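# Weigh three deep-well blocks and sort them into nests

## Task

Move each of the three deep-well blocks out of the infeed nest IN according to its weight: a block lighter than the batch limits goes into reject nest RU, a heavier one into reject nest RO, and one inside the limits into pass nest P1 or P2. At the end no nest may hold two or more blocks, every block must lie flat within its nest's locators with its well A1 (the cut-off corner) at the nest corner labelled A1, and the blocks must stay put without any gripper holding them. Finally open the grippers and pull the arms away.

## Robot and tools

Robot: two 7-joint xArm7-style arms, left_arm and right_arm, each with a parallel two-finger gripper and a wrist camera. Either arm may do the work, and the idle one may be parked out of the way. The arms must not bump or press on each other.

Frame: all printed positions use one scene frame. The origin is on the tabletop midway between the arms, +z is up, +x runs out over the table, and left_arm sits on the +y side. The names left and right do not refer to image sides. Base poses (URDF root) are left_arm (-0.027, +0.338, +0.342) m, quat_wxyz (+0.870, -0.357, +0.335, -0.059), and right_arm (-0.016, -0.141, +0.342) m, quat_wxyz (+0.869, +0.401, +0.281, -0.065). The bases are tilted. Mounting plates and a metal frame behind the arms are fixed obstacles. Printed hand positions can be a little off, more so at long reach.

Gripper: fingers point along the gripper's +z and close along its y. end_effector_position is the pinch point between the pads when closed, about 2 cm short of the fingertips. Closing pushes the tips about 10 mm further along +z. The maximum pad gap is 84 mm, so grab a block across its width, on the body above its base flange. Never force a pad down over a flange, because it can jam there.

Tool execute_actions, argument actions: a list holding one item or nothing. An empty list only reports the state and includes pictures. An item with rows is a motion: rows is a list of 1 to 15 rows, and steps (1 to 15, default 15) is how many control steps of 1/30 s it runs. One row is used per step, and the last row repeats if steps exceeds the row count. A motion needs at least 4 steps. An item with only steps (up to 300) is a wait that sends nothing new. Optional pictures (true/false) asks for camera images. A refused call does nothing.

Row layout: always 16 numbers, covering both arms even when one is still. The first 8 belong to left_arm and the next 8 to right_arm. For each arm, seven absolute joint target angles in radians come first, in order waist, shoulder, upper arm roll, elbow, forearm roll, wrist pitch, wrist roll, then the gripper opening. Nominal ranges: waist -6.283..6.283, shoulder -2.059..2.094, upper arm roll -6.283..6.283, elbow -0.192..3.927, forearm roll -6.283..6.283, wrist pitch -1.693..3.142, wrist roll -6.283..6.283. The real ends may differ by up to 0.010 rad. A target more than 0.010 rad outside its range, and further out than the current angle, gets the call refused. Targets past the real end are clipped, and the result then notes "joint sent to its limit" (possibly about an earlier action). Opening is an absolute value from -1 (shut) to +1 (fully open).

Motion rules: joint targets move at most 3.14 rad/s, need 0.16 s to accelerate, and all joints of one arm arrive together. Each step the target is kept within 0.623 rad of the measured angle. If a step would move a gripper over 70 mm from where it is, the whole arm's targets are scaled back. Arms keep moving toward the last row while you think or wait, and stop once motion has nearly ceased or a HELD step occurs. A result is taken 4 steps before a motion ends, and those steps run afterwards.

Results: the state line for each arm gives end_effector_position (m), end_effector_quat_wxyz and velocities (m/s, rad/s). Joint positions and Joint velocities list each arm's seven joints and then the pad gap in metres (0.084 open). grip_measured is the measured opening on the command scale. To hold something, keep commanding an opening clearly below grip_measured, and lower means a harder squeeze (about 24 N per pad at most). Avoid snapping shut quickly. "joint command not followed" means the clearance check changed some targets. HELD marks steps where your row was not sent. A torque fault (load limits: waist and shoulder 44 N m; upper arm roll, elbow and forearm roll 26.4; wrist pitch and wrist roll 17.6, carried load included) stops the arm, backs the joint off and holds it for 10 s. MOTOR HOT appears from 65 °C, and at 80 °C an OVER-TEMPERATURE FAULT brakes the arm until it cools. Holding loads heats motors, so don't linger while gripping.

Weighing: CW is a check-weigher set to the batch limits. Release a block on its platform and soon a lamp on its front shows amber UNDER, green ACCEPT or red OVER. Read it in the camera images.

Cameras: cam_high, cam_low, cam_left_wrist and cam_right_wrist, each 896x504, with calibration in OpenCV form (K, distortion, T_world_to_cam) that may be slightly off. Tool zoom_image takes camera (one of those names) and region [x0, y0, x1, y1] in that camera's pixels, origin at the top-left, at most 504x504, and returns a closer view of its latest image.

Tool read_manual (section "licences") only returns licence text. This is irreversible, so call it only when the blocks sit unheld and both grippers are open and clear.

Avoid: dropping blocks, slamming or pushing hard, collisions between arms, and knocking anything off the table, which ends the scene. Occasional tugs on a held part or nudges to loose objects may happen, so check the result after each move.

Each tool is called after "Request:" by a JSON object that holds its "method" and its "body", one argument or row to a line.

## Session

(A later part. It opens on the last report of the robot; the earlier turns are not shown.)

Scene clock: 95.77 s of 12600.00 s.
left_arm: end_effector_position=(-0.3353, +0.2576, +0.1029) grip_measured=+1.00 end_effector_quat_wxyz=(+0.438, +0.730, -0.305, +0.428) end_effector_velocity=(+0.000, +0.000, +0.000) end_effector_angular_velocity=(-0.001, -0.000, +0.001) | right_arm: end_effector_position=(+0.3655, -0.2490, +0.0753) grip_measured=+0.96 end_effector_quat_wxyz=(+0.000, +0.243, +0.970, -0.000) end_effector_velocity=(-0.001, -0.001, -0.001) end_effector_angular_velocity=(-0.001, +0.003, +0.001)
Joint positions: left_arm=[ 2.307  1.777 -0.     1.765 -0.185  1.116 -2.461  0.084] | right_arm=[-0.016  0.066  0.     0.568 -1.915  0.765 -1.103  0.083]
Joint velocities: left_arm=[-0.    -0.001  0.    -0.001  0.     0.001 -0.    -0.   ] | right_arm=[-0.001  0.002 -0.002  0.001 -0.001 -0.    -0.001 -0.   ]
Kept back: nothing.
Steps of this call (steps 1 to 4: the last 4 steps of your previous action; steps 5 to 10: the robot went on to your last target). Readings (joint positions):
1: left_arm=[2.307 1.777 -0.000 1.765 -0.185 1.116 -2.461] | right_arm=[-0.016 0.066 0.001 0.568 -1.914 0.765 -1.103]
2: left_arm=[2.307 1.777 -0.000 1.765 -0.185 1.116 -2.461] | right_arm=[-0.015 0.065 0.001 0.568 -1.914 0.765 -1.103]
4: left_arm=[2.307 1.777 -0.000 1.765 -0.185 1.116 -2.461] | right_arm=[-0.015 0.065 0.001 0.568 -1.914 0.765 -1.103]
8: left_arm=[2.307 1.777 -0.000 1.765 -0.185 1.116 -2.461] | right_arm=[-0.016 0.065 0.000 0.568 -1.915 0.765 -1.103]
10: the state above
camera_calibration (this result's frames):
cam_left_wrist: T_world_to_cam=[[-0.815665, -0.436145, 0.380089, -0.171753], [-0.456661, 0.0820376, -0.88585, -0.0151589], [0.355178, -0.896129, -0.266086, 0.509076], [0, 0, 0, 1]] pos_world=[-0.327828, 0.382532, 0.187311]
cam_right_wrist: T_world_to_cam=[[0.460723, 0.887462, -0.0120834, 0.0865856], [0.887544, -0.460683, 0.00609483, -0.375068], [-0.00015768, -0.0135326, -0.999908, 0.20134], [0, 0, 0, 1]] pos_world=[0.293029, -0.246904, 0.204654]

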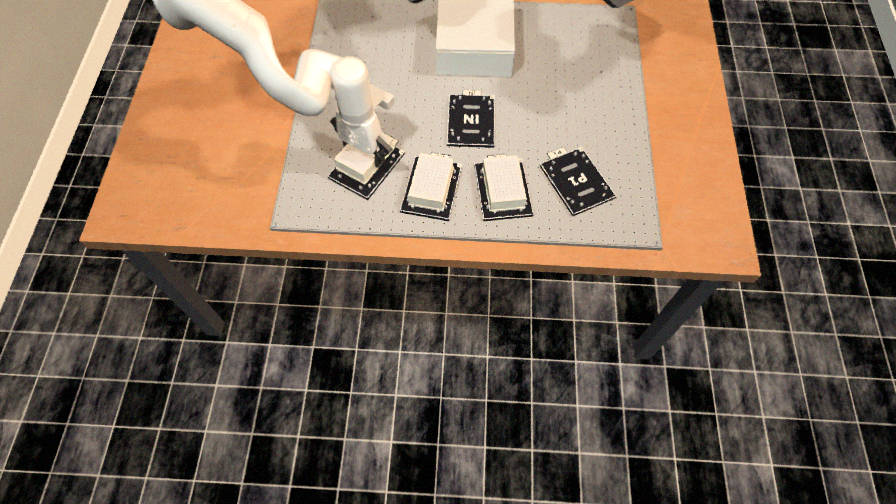

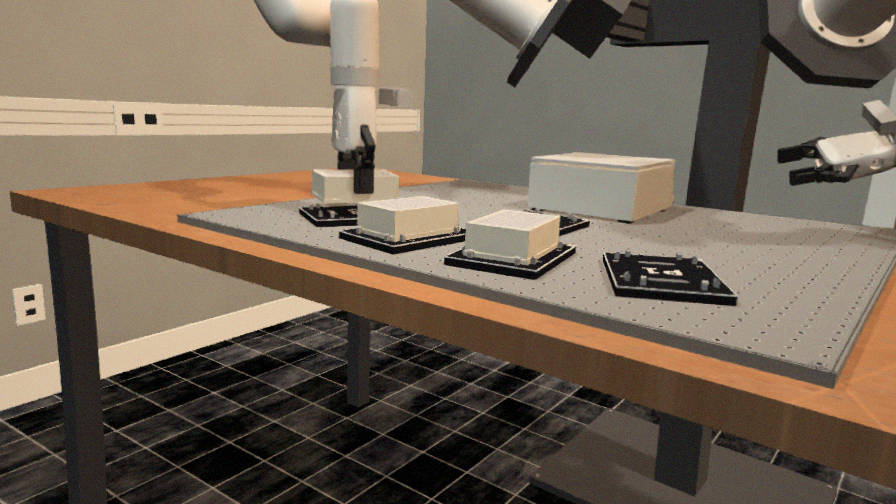

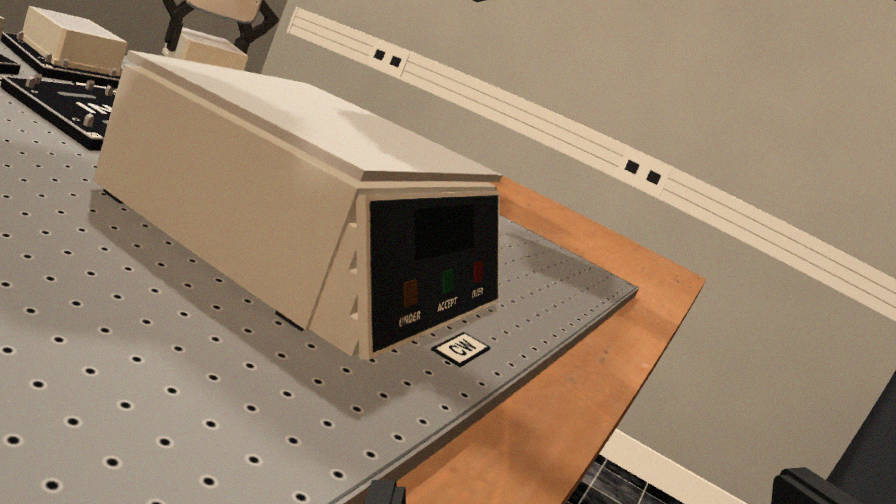

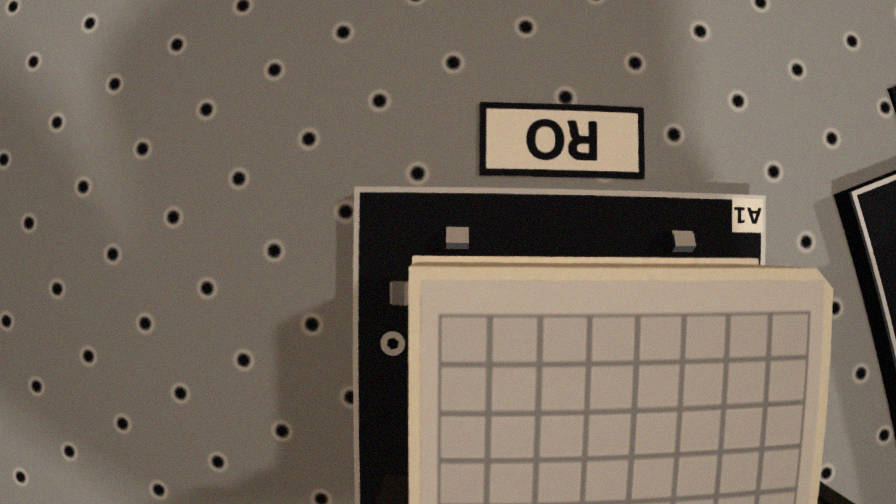

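Request:
{"method": "execute_actions", "body": {
  "actions": [
    {"rows":[[2.307,1.777,0,1.765,-0.185,1.116,-2.461,1,-0.019,0.0635,0,0.5655,-1.918,0.764,-1.089,0],[2.307,1.777,0,1.765,-0.185,1.116,-2.461,1,-0.019,0.0635,0,0.5655,-1.918,0.764,-1.089,0],[2.307,1.777,0,1.765,-0.185,1.116,-2.461,1,-0.019,0.0635,0,0.5655,-1.918,0.764,-1.089,0],[2.307,1.777,0,1.765,-0.185,1.116,-2.461,1,-0.027,0.0765,0,0.574,-1.93,0.762,-1.082,0],[2.307,1.777,0,1.765,-0.185,1.116,-2.461,1,-0.035,0.09,0,0.583,-1.943,0.76,-1.075,0],[2.307,1.777,0,1.765,-0.185,1.116,-2.461,1,-0.043,0.103,0,0.592,-1.955,0.758,-1.068,0],[2.307,1.777,0,1.765,-0.185,1.116,-2.461,1,-0.051,0.1165,0,0.601,-1.968,0.7555,-1.061,0],[2.307,1.777,0,1.765,-0.185,1.116,-2.461,1,-0.0595,0.13,0,0.611,-1.98,0.7534,-1.054,0]],"steps":15}
  ]
}}

Request:
{"method": "execute_actions", "body": {
  "actions": [
    {"rows":[[2.307,1.777,0,1.765,-0.185,1.116,-2.461,1,-0.0595,0.13,0,0.611,-1.98,0.7534,-1.054,1]],"steps":12}
  ]
}}

Request:
{"method": "execute_actions", "body": {
  "actions": [
    {"rows":[[2.307,1.777,0,1.765,-0.185,1.116,-2.461,1,-0.051,0.1165,0,0.601,-1.968,0.7555,-1.061,1],[2.307,1.777,0,1.765,-0.185,1.116,-2.461,1,-0.051,0.1165,0,0.601,-1.968,0.7555,-1.061,1],[2.307,1.777,0,1.765,-0.185,1.116,-2.461,1,-0.043,0.103,0,0.592,-1.955,0.758,-1.068,1],[2.307,1.777,0,1.765,-0.185,1.116,-2.461,1,-0.043,0.103,0,0.592,-1.955,0.758,-1.068,1],[2.307,1.777,0,1.765,-0.185,1.116,-2.461,1,-0.035,0.09,0,0.583,-1.943,0.76,-1.075,1],[2.307,1.777,0,1.765,-0.185,1.116,-2.461,1,-0.035,0.09,0,0.583,-1.943,0.76,-1.075,1],[2.307,1.777,0,1.765,-0.185,1.116,-2.461,1,-0.027,0.0765,0,0.574,-1.93,0.762,-1.082,1],[2.307,1.777,0,1.765,-0.185,1.116,-2.461,1,-0.027,0.0765,0,0.574,-1.93,0.762,-1.082,1],[2.307,1.777,0,1.765,-0.185,1.116,-2.461,1,-0.019,0.0635,0,0.5655,-1.918,0.764,-1.089,1],[2.307,1.777,0,1.765,-0.185,1.116,-2.461,1,-0.019,0.0635,0,0.5655,-1.918,0.764,-1.089,1],[2.307,1.777,0,1.765,-0.185,1.116,-2.461,1,0.001,0.03,0,0.546,-1.887,0.77,-1.106,1]],"steps":15}
  ]
}}

Request:
{"method": "execute_actions", "body": {
  "actions": [
    {"rows":[[2.307,1.777,0,1.765,-0.185,1.116,-2.461,1,0.1135,-0.102,0,0.484,-1.705,0.81,-1.15,1]],"steps":15}
  ],
  "pictures": true
}}

Request:
{"method": "zoom_image", "body": {
  "camera": "cam_low",
  "region": [290,170,590,290]
}}

Scene clock: 97.37 s of 12600.00 s.
left_arm: end_effector_position=(-0.3353, +0.2576, +0.1029) grip_measured=+1.00 end_effector_quat_wxyz=(+0.438, +0.730, -0.305, +0.428) end_effector_velocity=(-0.000, -0.000, +0.001) end_effector_angular_velocity=(-0.001, +0.000, +0.000) | right_arm: end_effector_position=(+0.3636, -0.2498, +0.0548) grip_measured=+0.97 end_effector_quat_wxyz=(-0.000, +0.248, +0.969, -0.000) end_effector_velocity=(+0.008, +0.008, -0.022) end_effector_angular_velocity=(+0.016, -0.018, +0.001)
Joint positions: left_arm=[ 2.307  1.777 -0.     1.765 -0.185  1.116 -2.461  0.084] | right_arm=[-0.058  0.128 -0.     0.61  -1.977  0.754 -1.056  0.083]
Joint velocities: left_arm=[ 0.     0.     0.001 -0.     0.     0.    -0.     0.   ] | right_arm=[-0.048  0.086  0.019  0.068 -0.076 -0.019  0.05  -0.   ]
Steps of this call (steps 1 to 15: the robot went on to your last target; steps 16 to 37: nothing new was sent; steps 38 to 48: the first 11 steps of this action). Readings (joint positions):
38: left_arm=[2.307 1.777 -0.000 1.765 -0.185 1.116 -2.461] | right_arm=[-0.017 0.066 0.000 0.568 -1.915 0.765 -1.102]
39: left_arm=[2.307 1.777 -0.000 1.765 -0.185 1.116 -2.461] | right_arm=[-0.017 0.065 0.000 0.567 -1.916 0.765 -1.097]
41: left_arm=[2.307 1.777 0.000 1.765 -0.185 1.116 -2.461] | right_arm=[-0.019 0.064 0.000 0.566 -1.918 0.764 -1.091]
45: left_arm=[2.307 1.777 0.000 1.765 -0.185 1.116 -2.461] | right_arm=[-0.041 0.100 0.000 0.591 -1.953 0.758 -1.069]
48: the state above

Scene clock: 97.77 s of 12600.00 s.
left_arm: end_effector_position=(-0.3353, +0.2576, +0.1029) grip_measured=+1.00 end_effector_quat_wxyz=(+0.438, +0.730, -0.305, +0.428) end_effector_velocity=(-0.001, -0.000, +0.001) end_effector_angular_velocity=(-0.002, +0.001, -0.001) | right_arm: end_effector_position=(+0.3628, -0.2492, +0.0543) grip_measured=+1.00 end_effector_quat_wxyz=(-0.001, +0.248, +0.969, +0.000) end_effector_velocity=(+0.002, -0.001, -0.001) end_effector_angular_velocity=(-0.002, -0.003, +0.000)
Joint positions: left_arm=[ 2.307  1.777  0.     1.765 -0.185  1.116 -2.461  0.084] | right_arm=[-0.059  0.13   0.     0.61  -1.98   0.753 -1.054  0.084]
Joint velocities: left_arm=[ 0.    -0.001  0.002 -0.     0.     0.     0.     0.   ] | right_arm=[ 0.     0.001 -0.001  0.004 -0.002  0.001 -0.001  0.   ]
Steps of this call (steps 1 to 4: the last 4 steps of your previous action; steps 5 to 12: the first 8 steps of this action). Readings (joint positions):
5: left_arm=[2.307 1.777 0.000 1.765 -0.185 1.116 -2.461] | right_arm=[-0.059 0.130 0.000 0.611 -1.980 0.754 -1.054]
6: left_arm=[2.307 1.777 -0.000 1.765 -0.185 1.116 -2.461] | right_arm=[-0.059 0.130 0.000 0.611 -1.980 0.754 -1.054]
8: left_arm=[2.307 1.777 -0.000 1.765 -0.185 1.116 -2.461] | right_arm=[-0.059 0.130 -0.000 0.611 -1.980 0.753 -1.054]
12: the state above

Scene clock: 98.27 s of 12600.00 s.
left_arm: end_effector_position=(-0.3353, +0.2576, +0.1029) grip_measured=+1.00 end_effector_quat_wxyz=(+0.438, +0.730, -0.305, +0.428) end_effector_velocity=(+0.000, -0.001, +0.000) end_effector_angular_velocity=(-0.001, -0.000, +0.001) | right_arm: end_effector_position=(+0.3645, -0.2499, +0.0740) grip_measured=+1.00 end_effector_quat_wxyz=(+0.000, +0.249, +0.968, -0.000) end_effector_velocity=(+0.004, -0.004, +0.069) end_effector_angular_velocity=(-0.012, +0.003, -0.007)
Joint positions: left_arm=[ 2.307  1.777 -0.     1.765 -0.185  1.116 -2.461  0.084] | right_arm=[-0.021  0.067 -0.     0.568 -1.921  0.764 -1.087  0.084]
Joint velocities: left_arm=[-0.     0.     0.    -0.001  0.    -0.    -0.     0.   ] | right_arm=[ 0.144 -0.224 -0.004 -0.145  0.229  0.048 -0.137 -0.   ]
Steps of this call (steps 1 to 4: the last 4 steps of your previous action; steps 5 to 15: the first 11 steps of this action). Readings (joint positions):
5: left_arm=[2.307 1.777 -0.000 1.765 -0.185 1.116 -2.461] | right_arm=[-0.059 0.129 -0.000 0.610 -1.979 0.754 -1.055]
6: left_arm=[2.307 1.777 0.000 1.765 -0.185 1.116 -2.461] | right_arm=[-0.057 0.125 -0.001 0.607 -1.975 0.754 -1.057]
8: left_arm=[2.307 1.777 -0.000 1.765 -0.185 1.116 -2.461] | right_arm=[-0.049 0.114 -0.000 0.599 -1.965 0.756 -1.063]
12: left_arm=[2.307 1.777 -0.000 1.765 -0.185 1.116 -2.461] | right_arm=[-0.033 0.087 -0.000 0.581 -1.940 0.761 -1.077]
15: the state above

Scene clock: 98.77 s of 12600.00 s.
left_arm: end_effector_position=(-0.3353, +0.2576, +0.1029) grip_measured=+1.00 end_effector_quat_wxyz=(+0.438, +0.730, -0.305, +0.428) end_effector_velocity=(-0.000, -0.001, +0.001) end_effector_angular_velocity=(-0.001, +0.001, +0.000) | right_arm: end_effector_position=(+0.3752, -0.2498, +0.1299) grip_measured=+1.00 end_effector_quat_wxyz=(-0.001, +0.287, +0.958, -0.000) end_effector_velocity=(-0.024, -0.005, -0.014) end_effector_angular_velocity=(-0.015, +0.060, -0.000)
Joint positions: left_arm=[ 2.307  1.777 -0.     1.765 -0.185  1.116 -2.461  0.084] | right_arm=[ 0.113 -0.102 -0.     0.484 -1.706  0.81  -1.15   0.084]
Joint velocities: left_arm=[ 0.     0.002  0.001 -0.     0.    -0.001  0.    -0.   ] | right_arm=[-0.016  0.02  -0.026 -0.015  0.005  0.008 -0.001 -0.   ]
Steps of this call (steps 1 to 4: the last 4 steps of your previous action; steps 5 to 15: the first 11 steps of this action). Readings (joint positions):
5: left_arm=[2.307 1.777 0.000 1.765 -0.185 1.116 -2.461] | right_arm=[0.002 0.029 0.001 0.547 -1.887 0.770 -1.106]
6: left_arm=[2.307 1.777 -0.000 1.765 -0.185 1.116 -2.461] | right_arm=[0.007 0.023 -0.000 0.543 -1.876 0.773 -1.109]
8: left_arm=[2.307 1.777 0.000 1.765 -0.185 1.116 -2.461] | right_arm=[0.048 -0.025 -0.004 0.518 -1.807 0.789 -1.126]
12: left_arm=[2.307 1.777 0.000 1.765 -0.185 1.116 -2.461] | right_arm=[0.114 -0.103 0.005 0.487 -1.709 0.808 -1.149]
15: the state above
camera_calibration (this result's frames):
cam_left_wrist: T_world_to_cam=[[-0.815665, -0.436145, 0.380089, -0.171753], [-0.456661, 0.0820376, -0.88585, -0.0151588], [0.355178, -0.896129, -0.266086, 0.509076], [0, 0, 0, 1]] pos_world=[-0.327828, 0.382532, 0.187311]
cam_right_wrist: T_world_to_cam=[[0.539676, 0.841779, -0.012581, 0.0424794], [0.841868, -0.539665, 0.00456851, -0.386812], [-0.00294387, -0.0130571, -0.99991, 0.25705], [0, 0, 0, 1]] pos_world=[0.303476, -0.241151, 0.259329]

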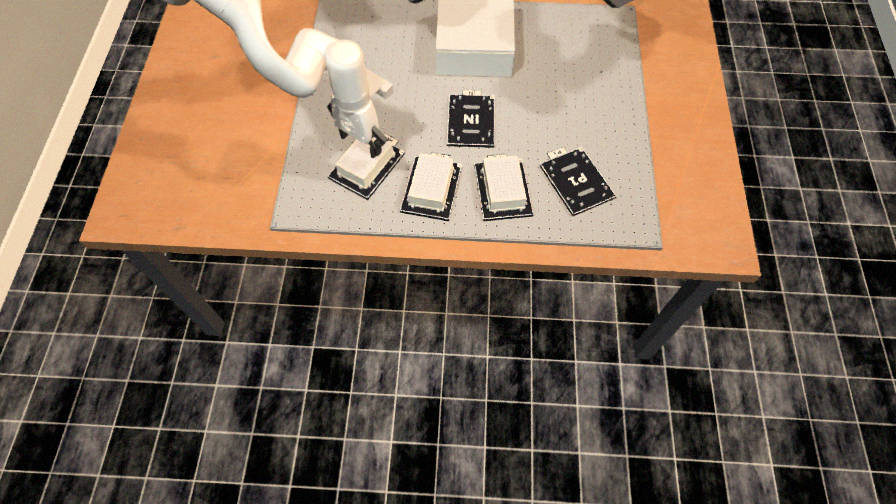

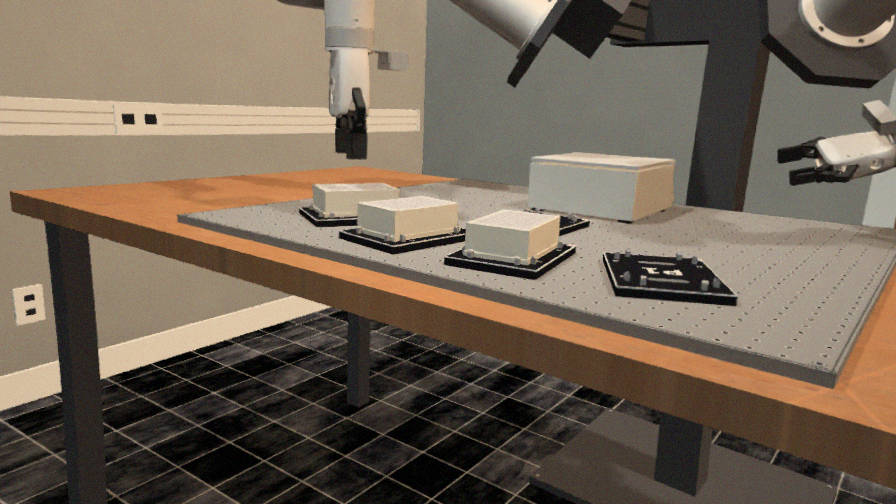

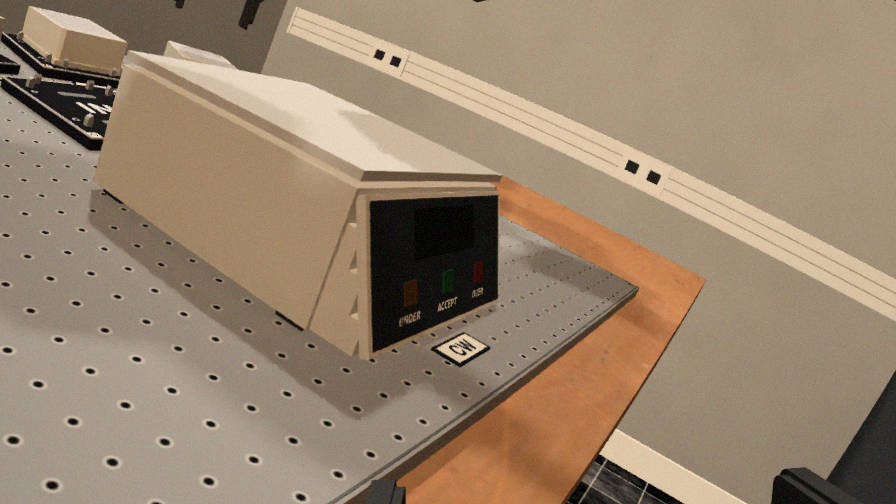

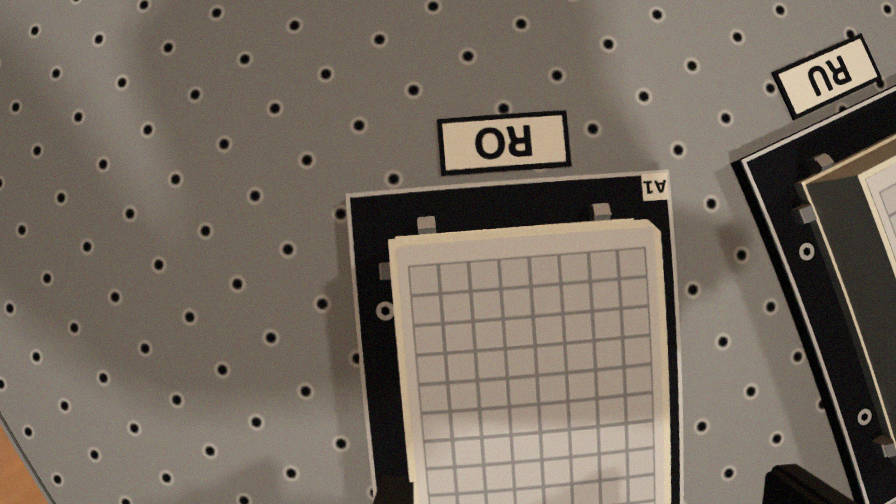

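Region (290, 170, 590, 290) of cam_low's 896x504 image, scaled by 1.680, with more detail than that image has; it fills the top 202 rows of this view, and the rest is white.

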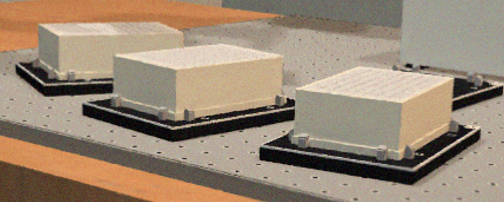

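All look flat. Move clear.

Request:
{"method": "execute_actions", "body": {
  "actions": [
    {"rows":[[2.307,1.777,0,1.765,-0.185,1.116,-2.461,1,0.3,-0.35,0,0.4,-1.4,0.87,-1.15,1]],"steps":15}
  ]
}}

Request:
{"method": "finished_scene", "body": {
  "scene": 1
}}

Scene clock: 99.27 s of 12600.00 s.
left_arm: end_effector_position=(-0.3353, +0.2576, +0.1029) grip_measured=+1.00 end_effector_quat_wxyz=(+0.438, +0.730, -0.305, +0.428) end_effector_velocity=(+0.000, +0.000, +0.000) end_effector_angular_velocity=(-0.000, -0.000, +0.001) | right_arm: end_effector_position=(+0.3875, -0.2487, +0.2079) grip_measured=+1.00 end_effector_quat_wxyz=(-0.007, +0.392, +0.919, +0.029) end_effector_velocity=(-0.052, +0.000, -0.028) end_effector_angular_velocity=(-0.019, +0.136, +0.011)
Joint positions: left_arm=[ 2.307  1.777  0.     1.765 -0.185  1.116 -2.461  0.084] | right_arm=[ 0.3   -0.351  0.001  0.401 -1.402  0.869 -1.15   0.084]
Joint velocities: left_arm=[ 0.    -0.     0.     0.    -0.     0.002 -0.     0.   ] | right_arm=[-0.012  0.032 -0.052 -0.052  0.033  0.026 -0.002 -0.   ]
Steps of this call (steps 1 to 4: the last 4 steps of your previous action; steps 5 to 15: the first 11 steps of this action). Readings (joint positions):
5: left_arm=[2.307 1.777 0.000 1.765 -0.185 1.116 -2.461] | right_arm=[0.113 -0.102 -0.001 0.484 -1.704 0.810 -1.150]
6: left_arm=[2.307 1.777 0.000 1.765 -0.185 1.116 -2.461] | right_arm=[0.119 -0.108 -0.002 0.481 -1.694 0.813 -1.150]
8: left_arm=[2.307 1.777 -0.000 1.765 -0.185 1.116 -2.461] | right_arm=[0.162 -0.165 -0.004 0.459 -1.621 0.828 -1.150]
12: left_arm=[2.307 1.777 -0.000 1.765 -0.185 1.116 -2.461] | right_arm=[0.289 -0.337 0.005 0.409 -1.422 0.864 -1.150]
15: the state above

The scene is finished: the task was done.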